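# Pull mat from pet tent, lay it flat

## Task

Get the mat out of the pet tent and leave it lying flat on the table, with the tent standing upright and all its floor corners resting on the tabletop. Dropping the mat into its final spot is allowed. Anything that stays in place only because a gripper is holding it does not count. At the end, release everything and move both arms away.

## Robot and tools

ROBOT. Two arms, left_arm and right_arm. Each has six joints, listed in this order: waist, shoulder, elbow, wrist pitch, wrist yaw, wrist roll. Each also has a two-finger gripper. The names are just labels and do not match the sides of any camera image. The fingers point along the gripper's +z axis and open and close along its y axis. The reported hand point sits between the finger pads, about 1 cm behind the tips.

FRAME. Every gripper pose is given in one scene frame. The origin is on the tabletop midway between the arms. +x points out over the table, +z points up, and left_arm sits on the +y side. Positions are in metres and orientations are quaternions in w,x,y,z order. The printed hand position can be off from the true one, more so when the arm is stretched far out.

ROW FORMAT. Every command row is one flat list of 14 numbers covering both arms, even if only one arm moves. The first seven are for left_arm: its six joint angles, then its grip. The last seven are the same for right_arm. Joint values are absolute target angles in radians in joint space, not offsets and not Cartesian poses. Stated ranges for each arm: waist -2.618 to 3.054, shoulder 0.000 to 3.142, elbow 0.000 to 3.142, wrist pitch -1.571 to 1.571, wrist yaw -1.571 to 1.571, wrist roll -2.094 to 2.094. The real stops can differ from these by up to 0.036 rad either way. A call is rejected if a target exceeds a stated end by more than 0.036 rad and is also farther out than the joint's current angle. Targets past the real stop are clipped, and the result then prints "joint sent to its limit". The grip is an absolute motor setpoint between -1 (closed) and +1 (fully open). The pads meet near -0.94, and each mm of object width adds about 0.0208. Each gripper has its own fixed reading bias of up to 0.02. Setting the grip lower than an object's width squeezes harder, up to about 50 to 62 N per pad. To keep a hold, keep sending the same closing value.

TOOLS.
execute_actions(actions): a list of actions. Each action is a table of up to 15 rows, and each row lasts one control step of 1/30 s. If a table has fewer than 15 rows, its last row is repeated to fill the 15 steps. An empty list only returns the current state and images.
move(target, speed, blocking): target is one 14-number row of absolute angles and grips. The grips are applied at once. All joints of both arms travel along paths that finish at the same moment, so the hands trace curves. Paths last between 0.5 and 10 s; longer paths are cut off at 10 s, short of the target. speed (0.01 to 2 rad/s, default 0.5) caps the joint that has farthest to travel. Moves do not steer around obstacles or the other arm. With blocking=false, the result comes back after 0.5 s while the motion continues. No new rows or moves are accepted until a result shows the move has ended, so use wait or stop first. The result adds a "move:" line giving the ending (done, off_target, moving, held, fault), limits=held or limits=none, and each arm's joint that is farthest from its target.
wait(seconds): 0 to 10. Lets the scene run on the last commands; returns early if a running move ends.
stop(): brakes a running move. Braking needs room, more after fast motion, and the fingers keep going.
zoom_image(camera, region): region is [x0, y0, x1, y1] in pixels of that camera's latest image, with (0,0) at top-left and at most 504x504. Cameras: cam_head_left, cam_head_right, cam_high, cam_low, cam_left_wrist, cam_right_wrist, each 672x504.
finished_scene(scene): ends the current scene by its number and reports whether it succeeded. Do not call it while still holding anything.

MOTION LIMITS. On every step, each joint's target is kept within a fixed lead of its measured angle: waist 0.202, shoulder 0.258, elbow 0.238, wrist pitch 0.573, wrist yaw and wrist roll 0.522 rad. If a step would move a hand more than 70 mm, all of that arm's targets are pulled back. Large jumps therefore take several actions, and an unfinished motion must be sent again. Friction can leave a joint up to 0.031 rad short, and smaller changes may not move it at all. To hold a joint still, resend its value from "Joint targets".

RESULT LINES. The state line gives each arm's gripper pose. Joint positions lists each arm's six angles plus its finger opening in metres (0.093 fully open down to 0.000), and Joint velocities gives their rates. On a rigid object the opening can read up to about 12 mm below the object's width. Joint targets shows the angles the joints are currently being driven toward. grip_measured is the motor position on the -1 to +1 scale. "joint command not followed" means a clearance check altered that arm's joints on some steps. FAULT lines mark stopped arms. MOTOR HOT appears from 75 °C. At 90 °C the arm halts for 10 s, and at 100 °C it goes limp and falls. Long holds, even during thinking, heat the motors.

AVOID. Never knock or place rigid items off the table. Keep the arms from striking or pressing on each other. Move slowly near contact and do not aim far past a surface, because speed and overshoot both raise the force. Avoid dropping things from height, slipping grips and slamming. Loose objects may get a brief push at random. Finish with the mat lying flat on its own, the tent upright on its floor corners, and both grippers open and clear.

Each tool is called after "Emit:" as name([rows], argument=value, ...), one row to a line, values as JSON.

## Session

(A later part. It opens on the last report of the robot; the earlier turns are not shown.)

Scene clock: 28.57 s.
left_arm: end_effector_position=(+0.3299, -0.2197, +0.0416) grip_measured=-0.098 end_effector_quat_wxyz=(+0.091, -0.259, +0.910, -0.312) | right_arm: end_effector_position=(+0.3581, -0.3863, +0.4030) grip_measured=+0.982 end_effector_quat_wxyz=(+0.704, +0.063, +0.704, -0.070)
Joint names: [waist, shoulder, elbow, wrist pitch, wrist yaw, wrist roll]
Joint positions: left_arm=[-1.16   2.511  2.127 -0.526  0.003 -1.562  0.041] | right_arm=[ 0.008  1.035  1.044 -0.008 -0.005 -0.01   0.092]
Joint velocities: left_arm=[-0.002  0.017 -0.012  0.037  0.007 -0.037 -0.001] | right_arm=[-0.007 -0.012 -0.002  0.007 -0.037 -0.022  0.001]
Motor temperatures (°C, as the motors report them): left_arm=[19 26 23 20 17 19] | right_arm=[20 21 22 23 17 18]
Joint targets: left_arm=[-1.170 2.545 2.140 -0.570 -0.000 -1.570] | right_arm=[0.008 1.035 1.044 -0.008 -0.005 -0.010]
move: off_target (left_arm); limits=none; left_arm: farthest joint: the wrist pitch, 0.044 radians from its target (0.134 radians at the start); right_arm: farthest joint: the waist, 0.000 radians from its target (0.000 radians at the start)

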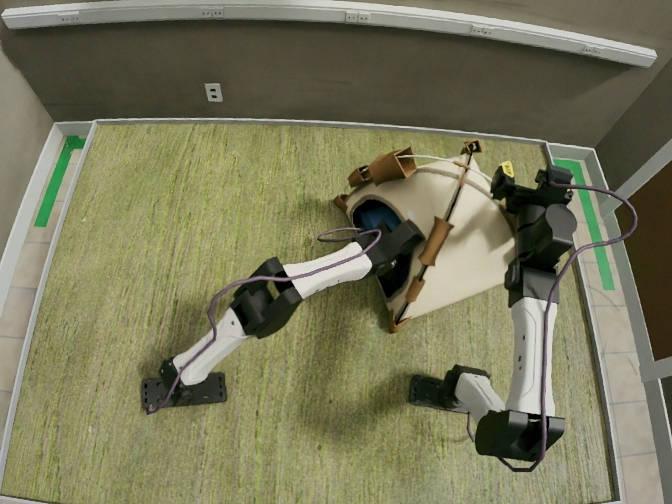

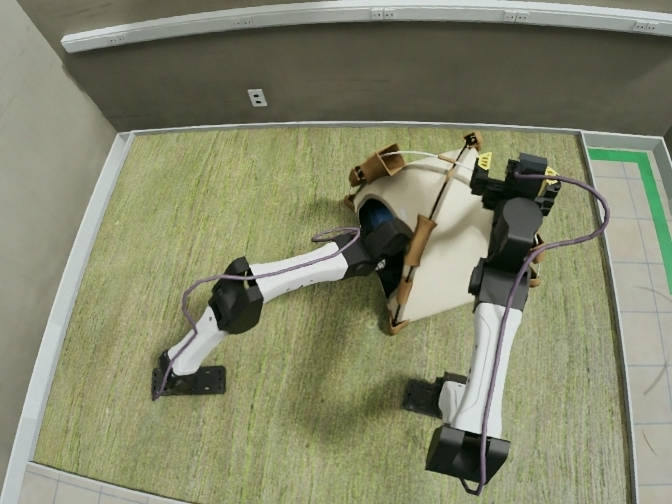

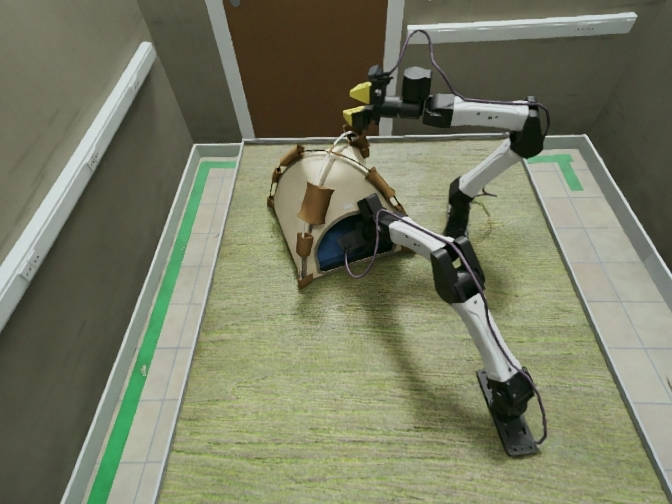

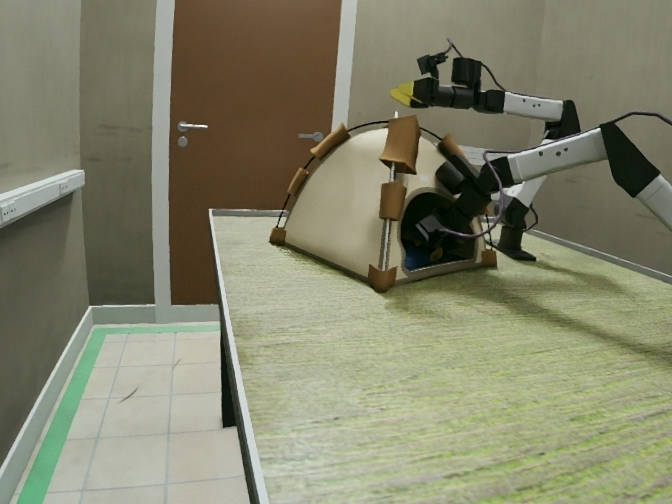

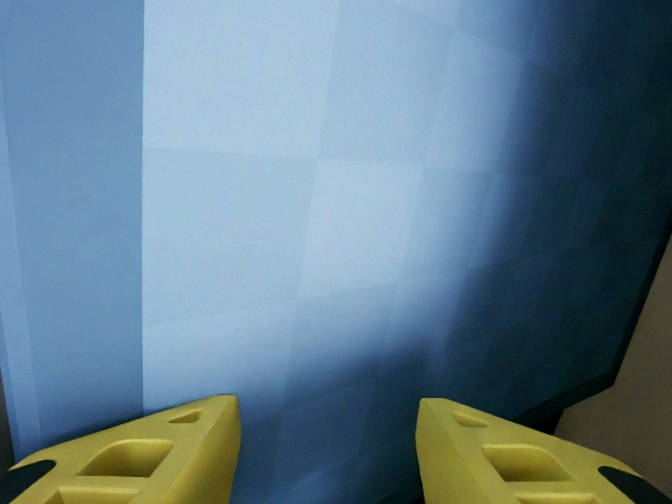

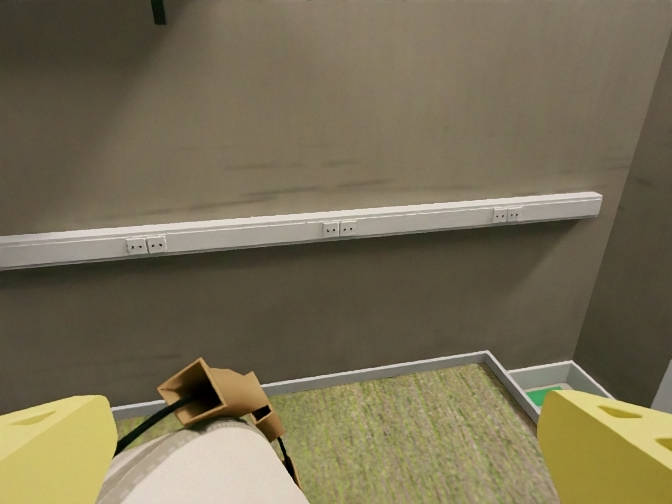

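Emit:
move(target=[-1.17,2.475,2.127,-0.55,0,-1.57,-0.1, 0.008,1.035,1.044,-0.008,-0.005,-0.01,1], speed=0.2)

Emit:
move(target=[-1.17,2.306,1.827,-0.505,0,-1.57,-0.1, 0.008,1.035,1.044,-0.008,-0.005,-0.01,1], speed=0.3)

Scene clock: 30.00 s.
left_arm: end_effector_position=(+0.3296, -0.2193, +0.0513) grip_measured=-0.098 end_effector_quat_wxyz=(+0.092, -0.259, +0.908, -0.316) | right_arm: end_effector_position=(+0.3581, -0.3863, +0.4030) grip_measured=+0.982 end_effector_quat_wxyz=(+0.704, +0.063, +0.704, -0.070)
Joint names: [waist, shoulder, elbow, wrist pitch, wrist yaw, wrist roll]
Joint positions: left_arm=[-1.16   2.493  2.127 -0.535  0.003 -1.562  0.041] | right_arm=[ 0.008  1.035  1.044 -0.008 -0.005 -0.01   0.092]
Joint velocities: left_arm=[ 0.002 -0.007 -0.012  0.022 -0.007  0.007 -0.001] | right_arm=[-0.007 -0.017 -0.017 -0.022  0.022  0.066 -0.001]
Motor temperatures (°C, as the motors report them): left_arm=[19 27 23 20 17 19] | right_arm=[20 21 22 23 17 18]
Joint targets: left_arm=[-1.170 2.475 2.127 -0.550 -0.000 -1.570] | right_arm=[0.008 1.035 1.044 -0.008 -0.005 -0.010]
move: done; limits=none; left_arm: farthest joint: the shoulder, 0.018 radians from its target (0.036 radians at the start); right_arm: farthest joint: the waist, 0.000 radians from its target (0.000 radians at the start)

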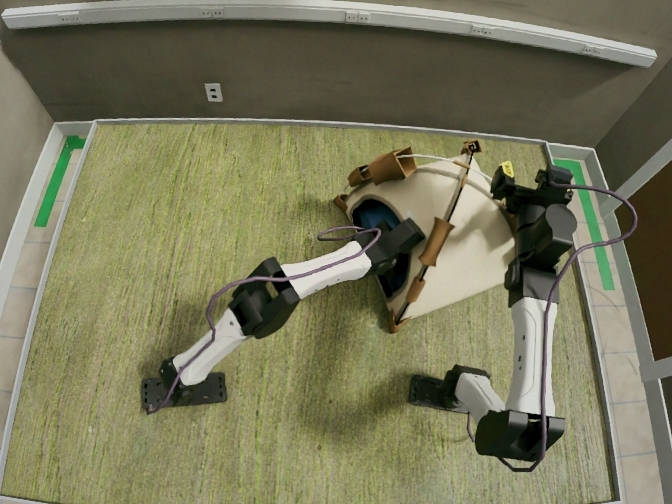

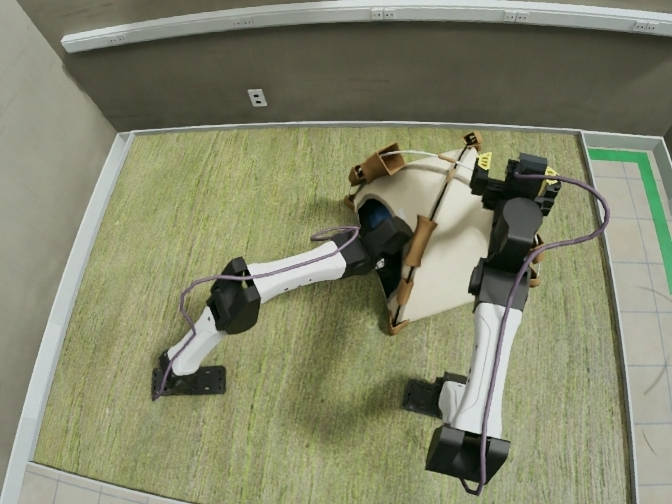

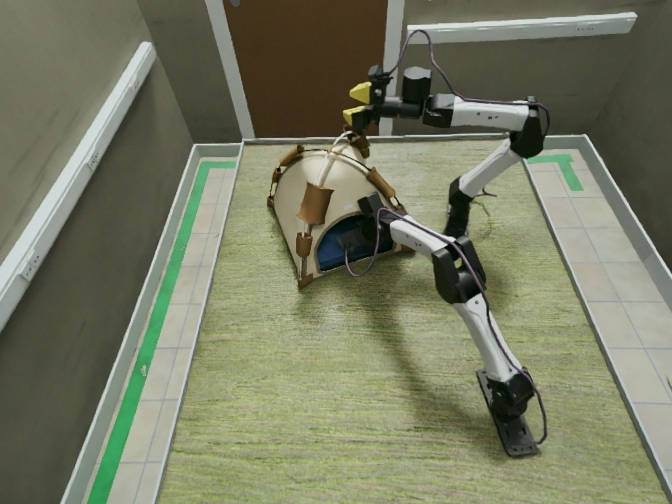

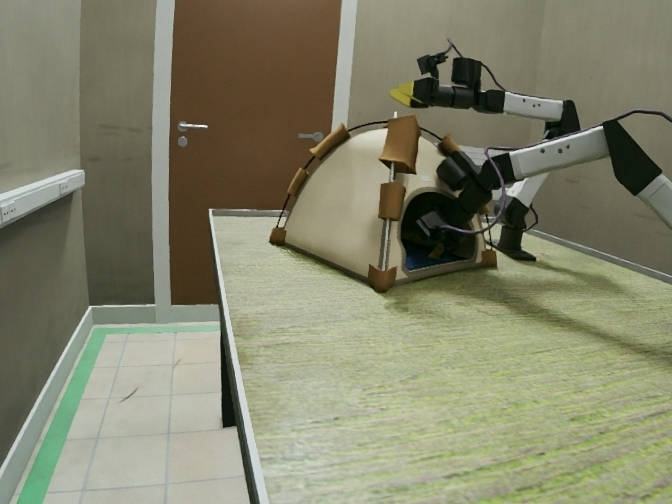

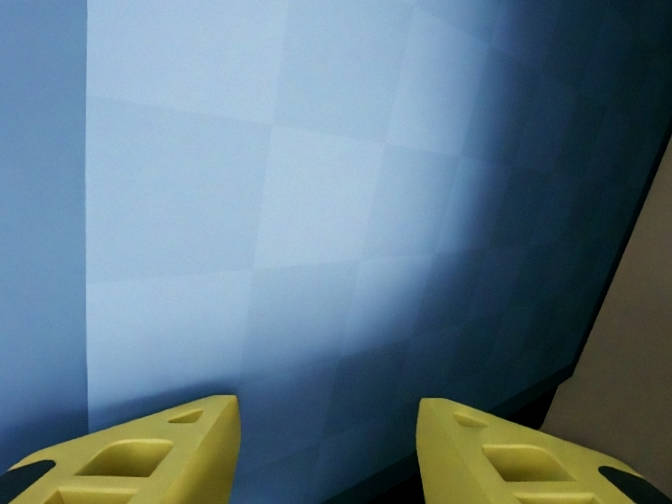

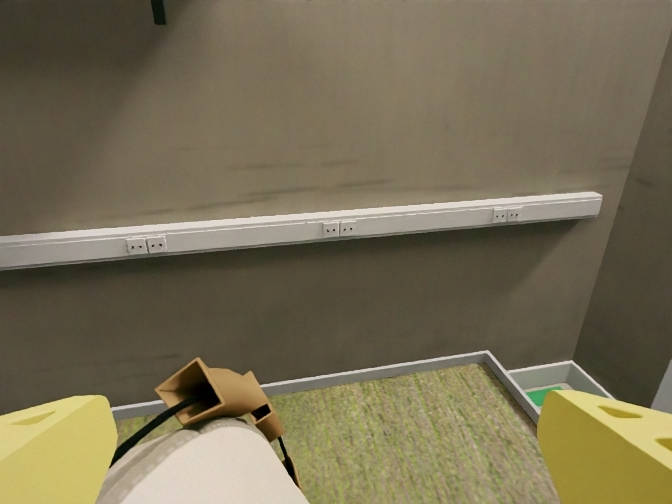

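Scene clock: 31.43 s.
left_arm: end_effector_position=(+0.3006, -0.1734, +0.0434) grip_measured=-0.098 end_effector_quat_wxyz=(+0.078, -0.263, +0.923, -0.270) | right_arm: end_effector_position=(+0.3581, -0.3863, +0.4030) grip_measured=+0.982 end_effector_quat_wxyz=(+0.704, +0.063, +0.704, -0.070)
Joint names: [waist, shoulder, elbow, wrist pitch, wrist yaw, wrist roll]
Joint positions: left_arm=[-1.16   2.324  1.85  -0.526  0.003 -1.562  0.041] | right_arm=[ 0.008  1.035  1.044 -0.008 -0.005 -0.01   0.092]
Joint velocities: left_arm=[ 0.002 -0.007 -0.012 -0.051  0.007  0.037  0.   ] | right_arm=[-0.012 -0.007 -0.007 -0.081 -0.066  0.022 -0.001]
Motor temperatures (°C, as the motors report them): left_arm=[19 28 23 20 17 19] | right_arm=[20 21 22 23 17 18]
Joint targets: left_arm=[-1.170 2.306 1.827 -0.505 0.000 -1.570] | right_arm=[0.008 1.035 1.044 -0.008 -0.005 -0.010]
move: off_target (left_arm); limits=none; left_arm: farthest joint: the elbow, 0.023 radians from its target (0.300 radians at the start); right_arm: farthest joint: the waist, 0.000 radians from its target (0.000 radians at the start)

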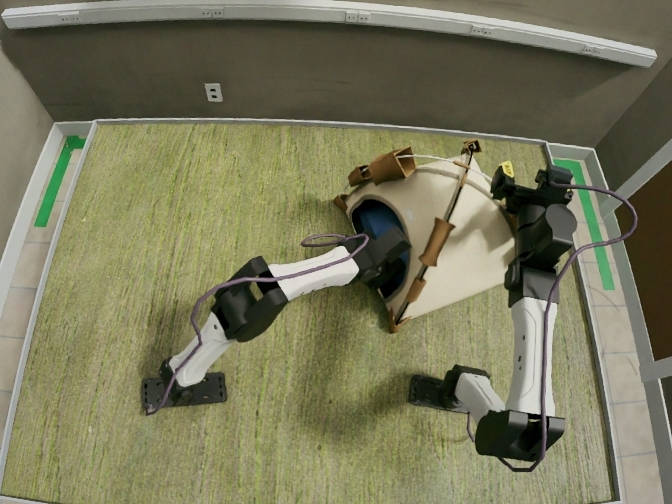

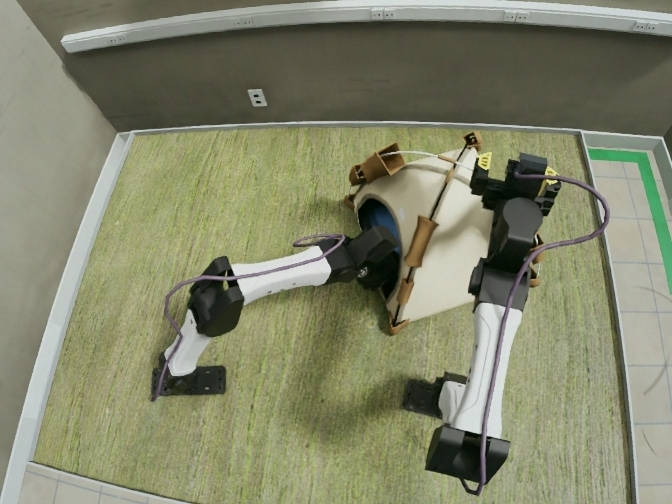

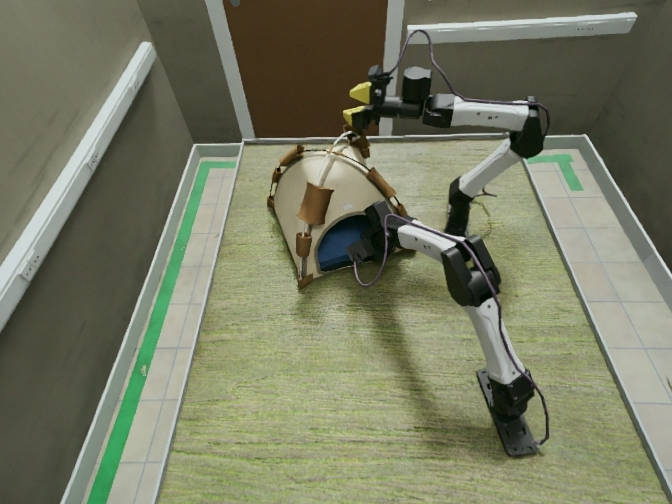

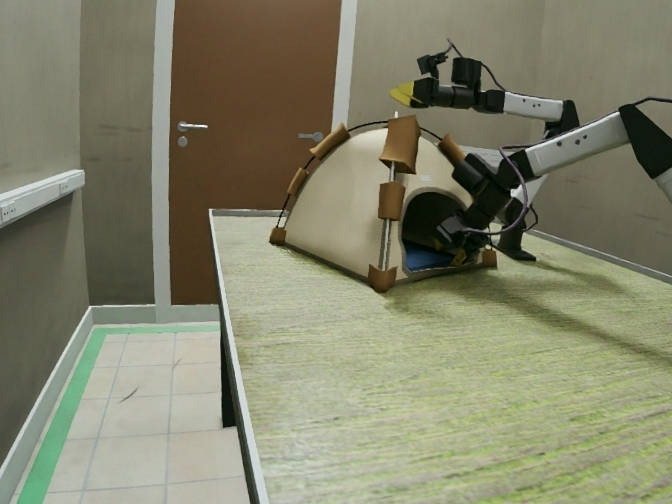

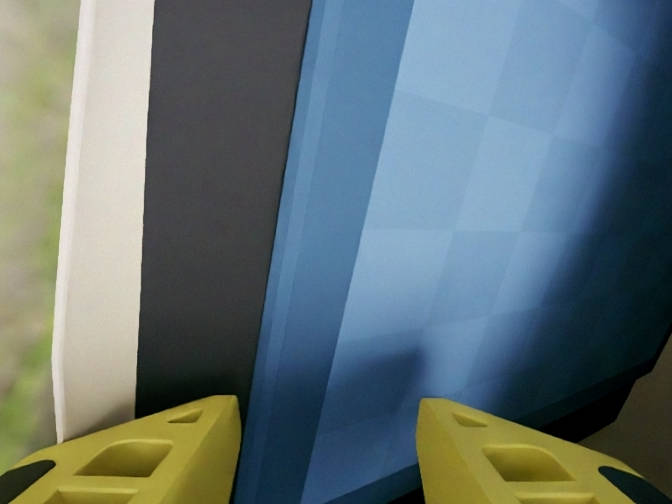

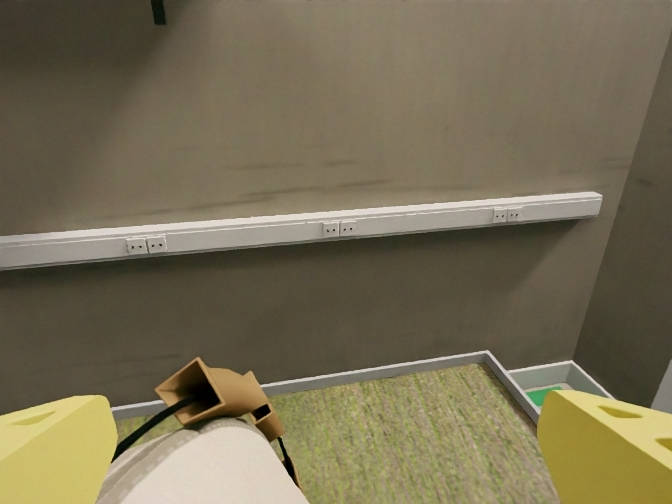

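Emit:
move(target=[-1.17,2.362,1.84,-0.526,0,-1.57,-0.1, 0.008,1.035,1.044,-0.008,-0.005,-0.01,1], speed=0.1)

Emit:
move(target=[-1.17,2.44,1.965,-0.526,0,-1.57,-0.1, 0.008,1.035,1.044,-0.008,-0.005,-0.01,1], speed=0.1)

Scene clock: 32.63 s.
left_arm: end_effector_position=(+0.3000, -0.1726, +0.0317) grip_measured=-0.098 end_effector_quat_wxyz=(+0.076, -0.264, +0.925, -0.262) | right_arm: end_effector_position=(+0.3581, -0.3863, +0.4030) grip_measured=+0.982 end_effector_quat_wxyz=(+0.704, +0.063, +0.704, -0.070)
Joint names: [waist, shoulder, elbow, wrist pitch, wrist yaw, wrist roll]
Joint positions: left_arm=[-1.16   2.346  1.85  -0.523  0.003 -1.563  0.041] | right_arm=[ 0.008  1.035  1.044 -0.008 -0.005 -0.01   0.092]
Joint velocities: left_arm=[-0.007 -0.027  0.007 -0.051 -0.051 -0.007 -0.001] | right_arm=[-0.007 -0.002 -0.002  0.022 -0.051 -0.095 -0.   ]
Motor temperatures (°C, as the motors report them): left_arm=[19 28 23 20 17 19] | right_arm=[20 21 22 23 17 18]
Joint targets: left_arm=[-1.170 2.362 1.840 -0.526 -0.000 -1.570] | right_arm=[0.008 1.035 1.044 -0.008 -0.005 -0.010]
move: done; limits=none; left_arm: farthest joint: the shoulder, 0.016 radians from its target (0.038 radians at the start); right_arm: farthest joint: the waist, 0.000 radians from its target (0.000 radians at the start)

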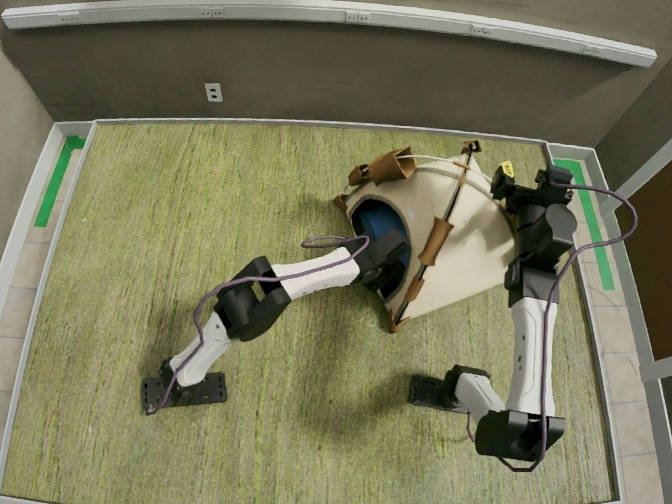

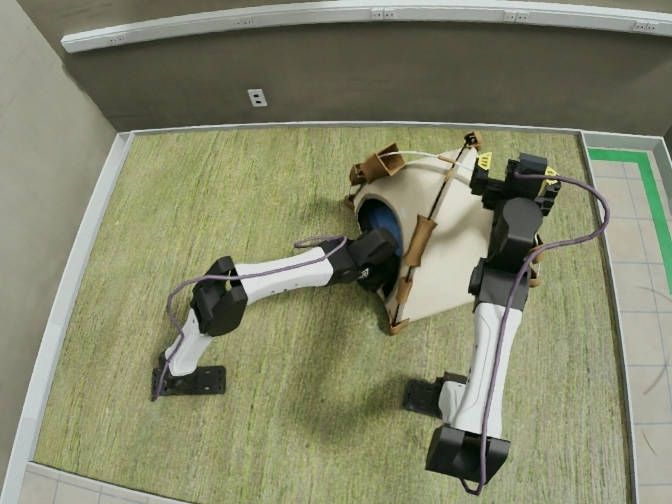

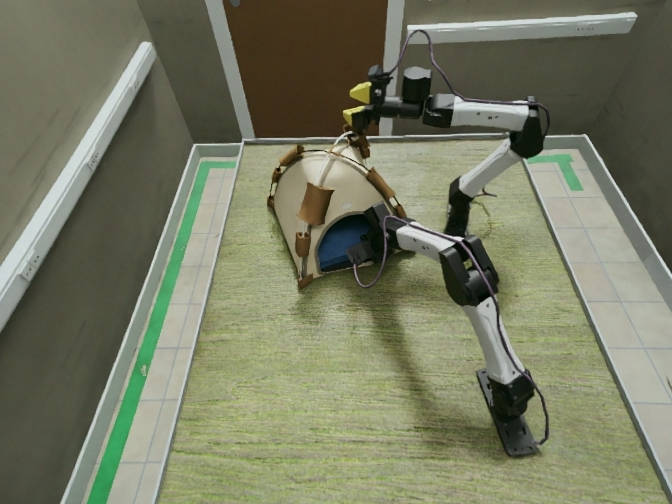

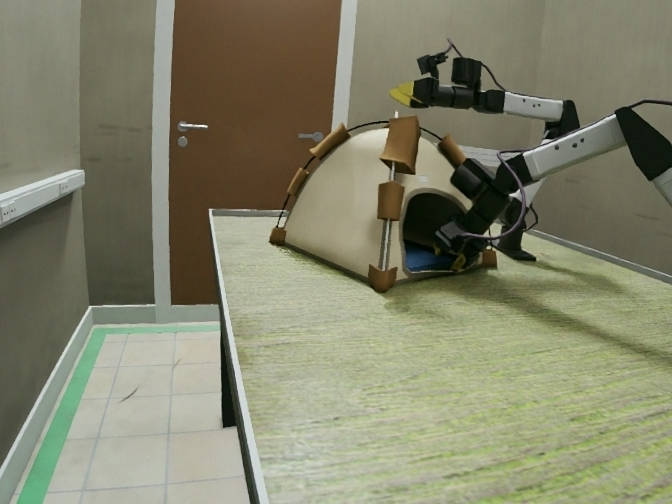

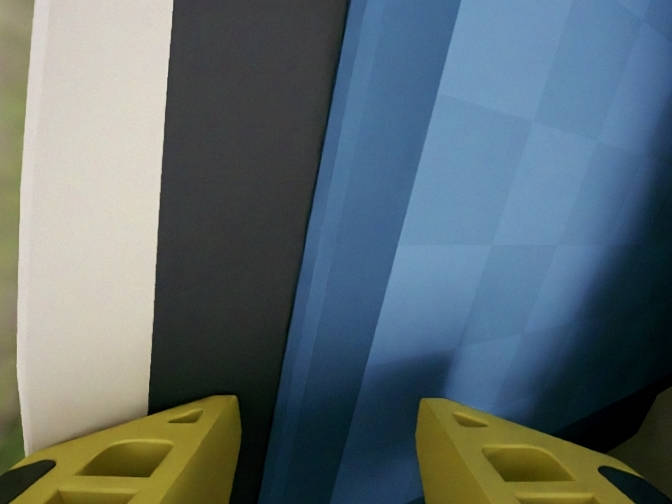

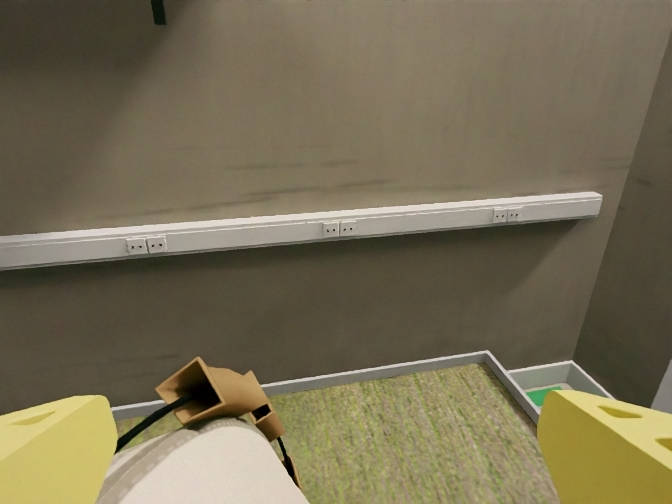

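Scene clock: 34.10 s.
left_arm: end_effector_position=(+0.3111, -0.1900, +0.0326) grip_measured=-0.098 end_effector_quat_wxyz=(+0.081, -0.263, +0.921, -0.278) | right_arm: end_effector_position=(+0.3581, -0.3863, +0.4030) grip_measured=+0.982 end_effector_quat_wxyz=(+0.704, +0.063, +0.704, -0.070)
Joint names: [waist, shoulder, elbow, wrist pitch, wrist yaw, wrist roll]
Joint positions: left_arm=[-1.16   2.409  1.948 -0.523  0.003 -1.563  0.041] | right_arm=[ 0.008  1.035  1.044 -0.008 -0.005 -0.01   0.092]
Joint velocities: left_arm=[ 0.002  0.017 -0.012  0.007  0.022  0.007 -0.   ] | right_arm=[-0.027 -0.002  0.012 -0.022  0.007  0.037 -0.   ]
Motor temperatures (°C, as the motors report them): left_arm=[19 29 23 20 17 19] | right_arm=[20 21 22 23 17 18]
Joint targets: left_arm=[-1.170 2.440 1.965 -0.526 0.000 -1.570] | right_arm=[0.008 1.035 1.044 -0.008 -0.005 -0.010]
move: off_target (left_arm); limits=none; left_arm: farthest joint: the shoulder, 0.031 radians from its target (0.094 radians at the start); right_arm: farthest joint: the waist, 0.000 radians from its target (0.000 radians at the start)

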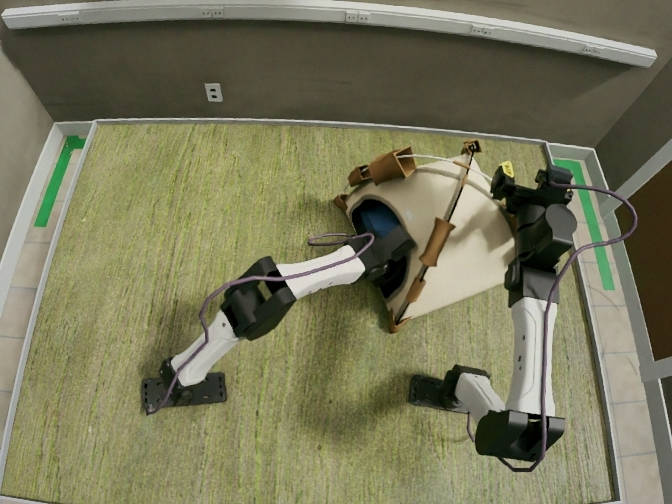

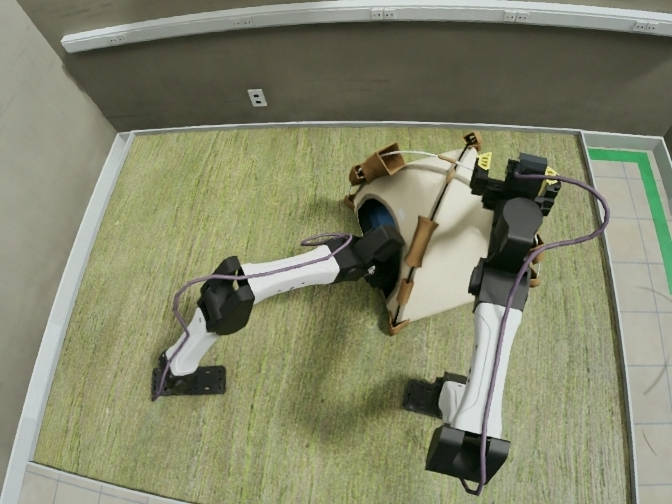

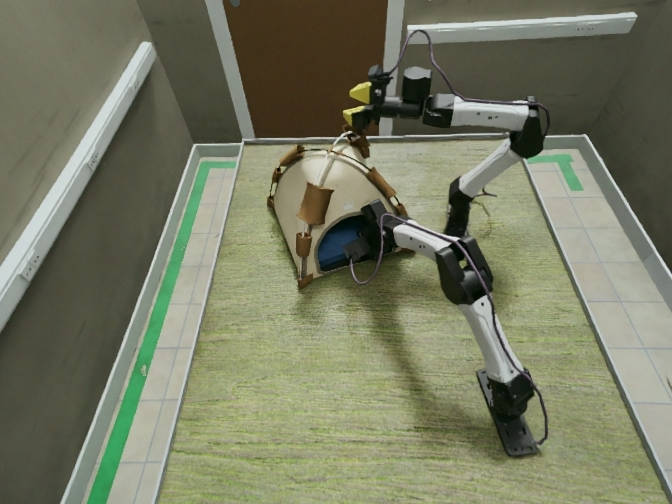

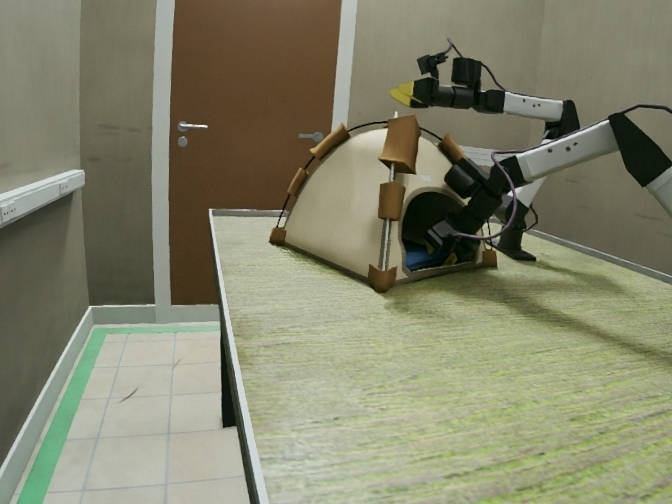

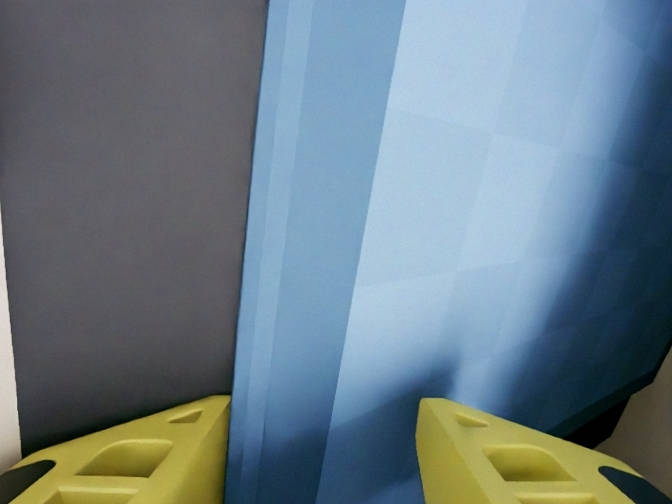

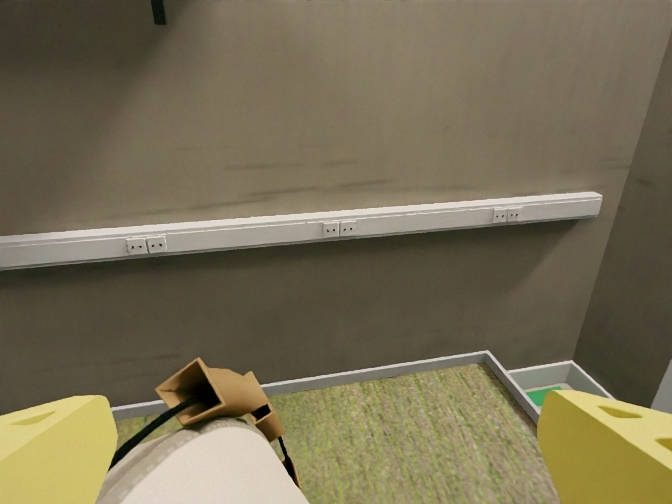

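The edge is riding up on the finger. Push further.

Emit:
move(target=[-1.17,2.52,2.09,-0.526,0,-1.57,-0.1, 0.008,1.035,1.044,-0.008,-0.005,-0.01,1], speed=0.1)

Scene clock: 36.10 s.
left_arm: end_effector_position=(+0.3243, -0.2108, +0.0338) grip_measured=-0.098 end_effector_quat_wxyz=(+0.087, -0.261, +0.914, -0.298) | right_arm: end_effector_position=(+0.3581, -0.3863, +0.4030) grip_measured=+0.982 end_effector_quat_wxyz=(+0.704, +0.063, +0.704, -0.070)
Joint names: [waist, shoulder, elbow, wrist pitch, wrist yaw, wrist roll]
Joint positions: left_arm=[-1.16   2.489  2.073 -0.523  0.003 -1.563  0.041] | right_arm=[ 0.008  1.035  1.044 -0.008 -0.005 -0.01   0.092]
Joint velocities: left_arm=[-0.012  0.002  0.022 -0.037 -0.037 -0.007  0.001] | right_arm=[-0.022 -0.012 -0.012 -0.095 -0.081  0.022 -0.001]
Motor temperatures (°C, as the motors report them): left_arm=[19 29 24 20 17 19] | right_arm=[20 21 22 23 17 18]
Joint targets: left_arm=[-1.170 2.520 2.090 -0.526 0.000 -1.570] | right_arm=[0.008 1.035 1.044 -0.008 -0.005 -0.010]
move: off_target (left_arm); limits=none; left_arm: farthest joint: the shoulder, 0.031 radians from its target (0.111 radians at the start); right_arm: farthest joint: the waist, 0.000 radians from its target (0.000 radians at the start)

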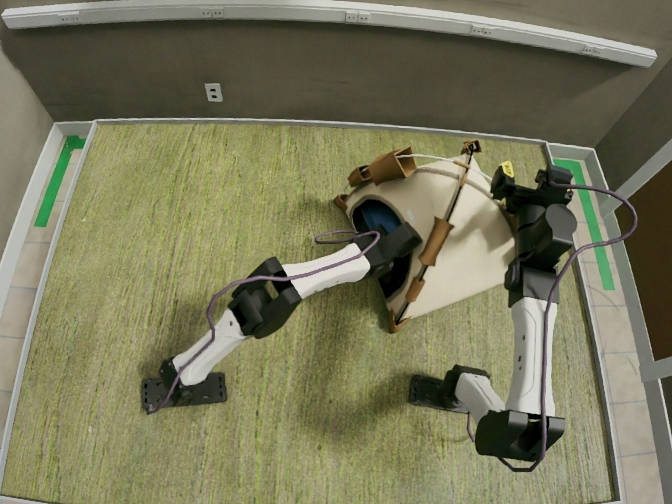

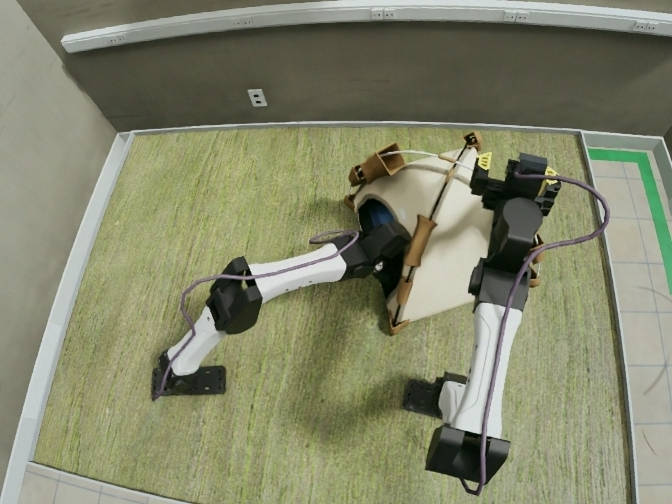

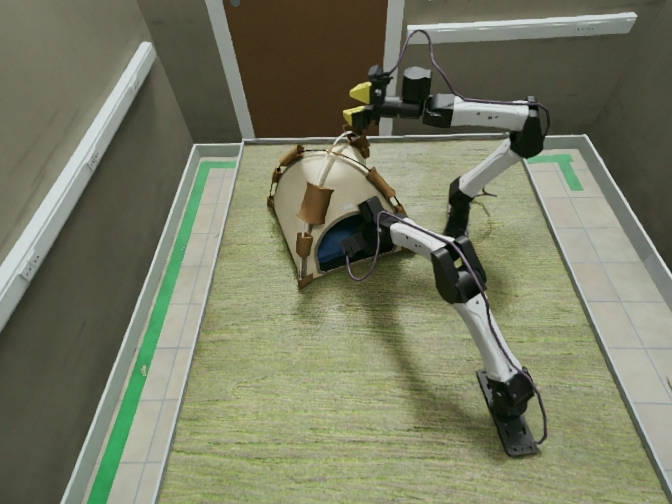

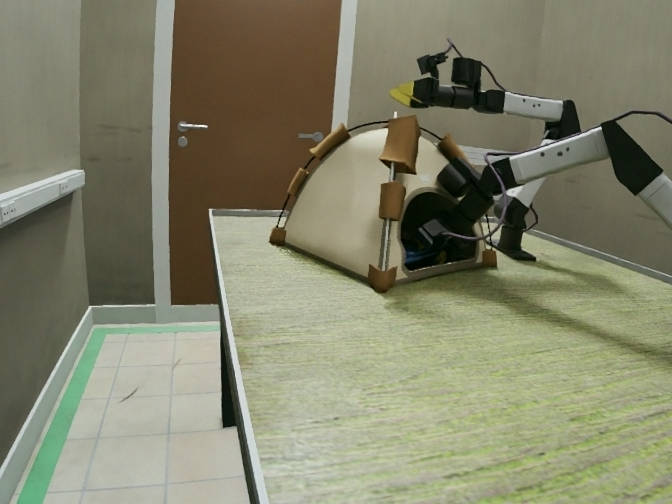

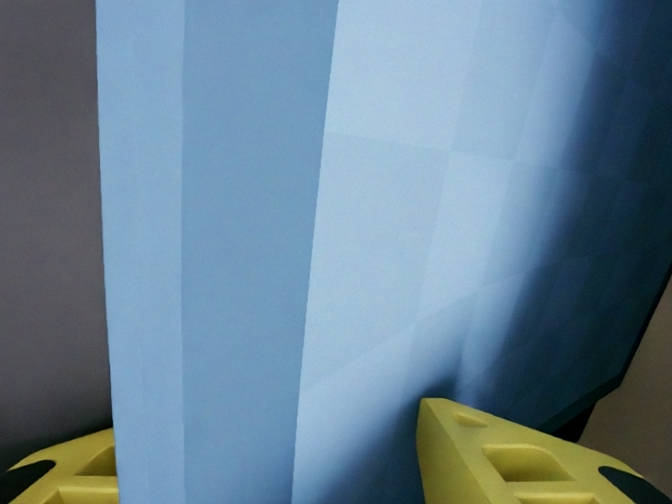

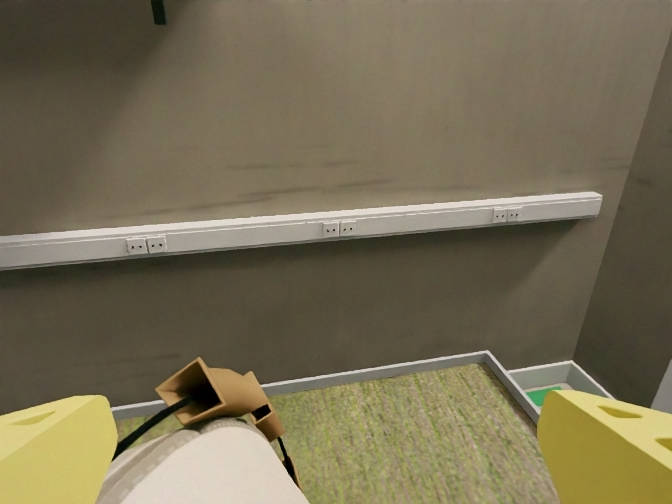

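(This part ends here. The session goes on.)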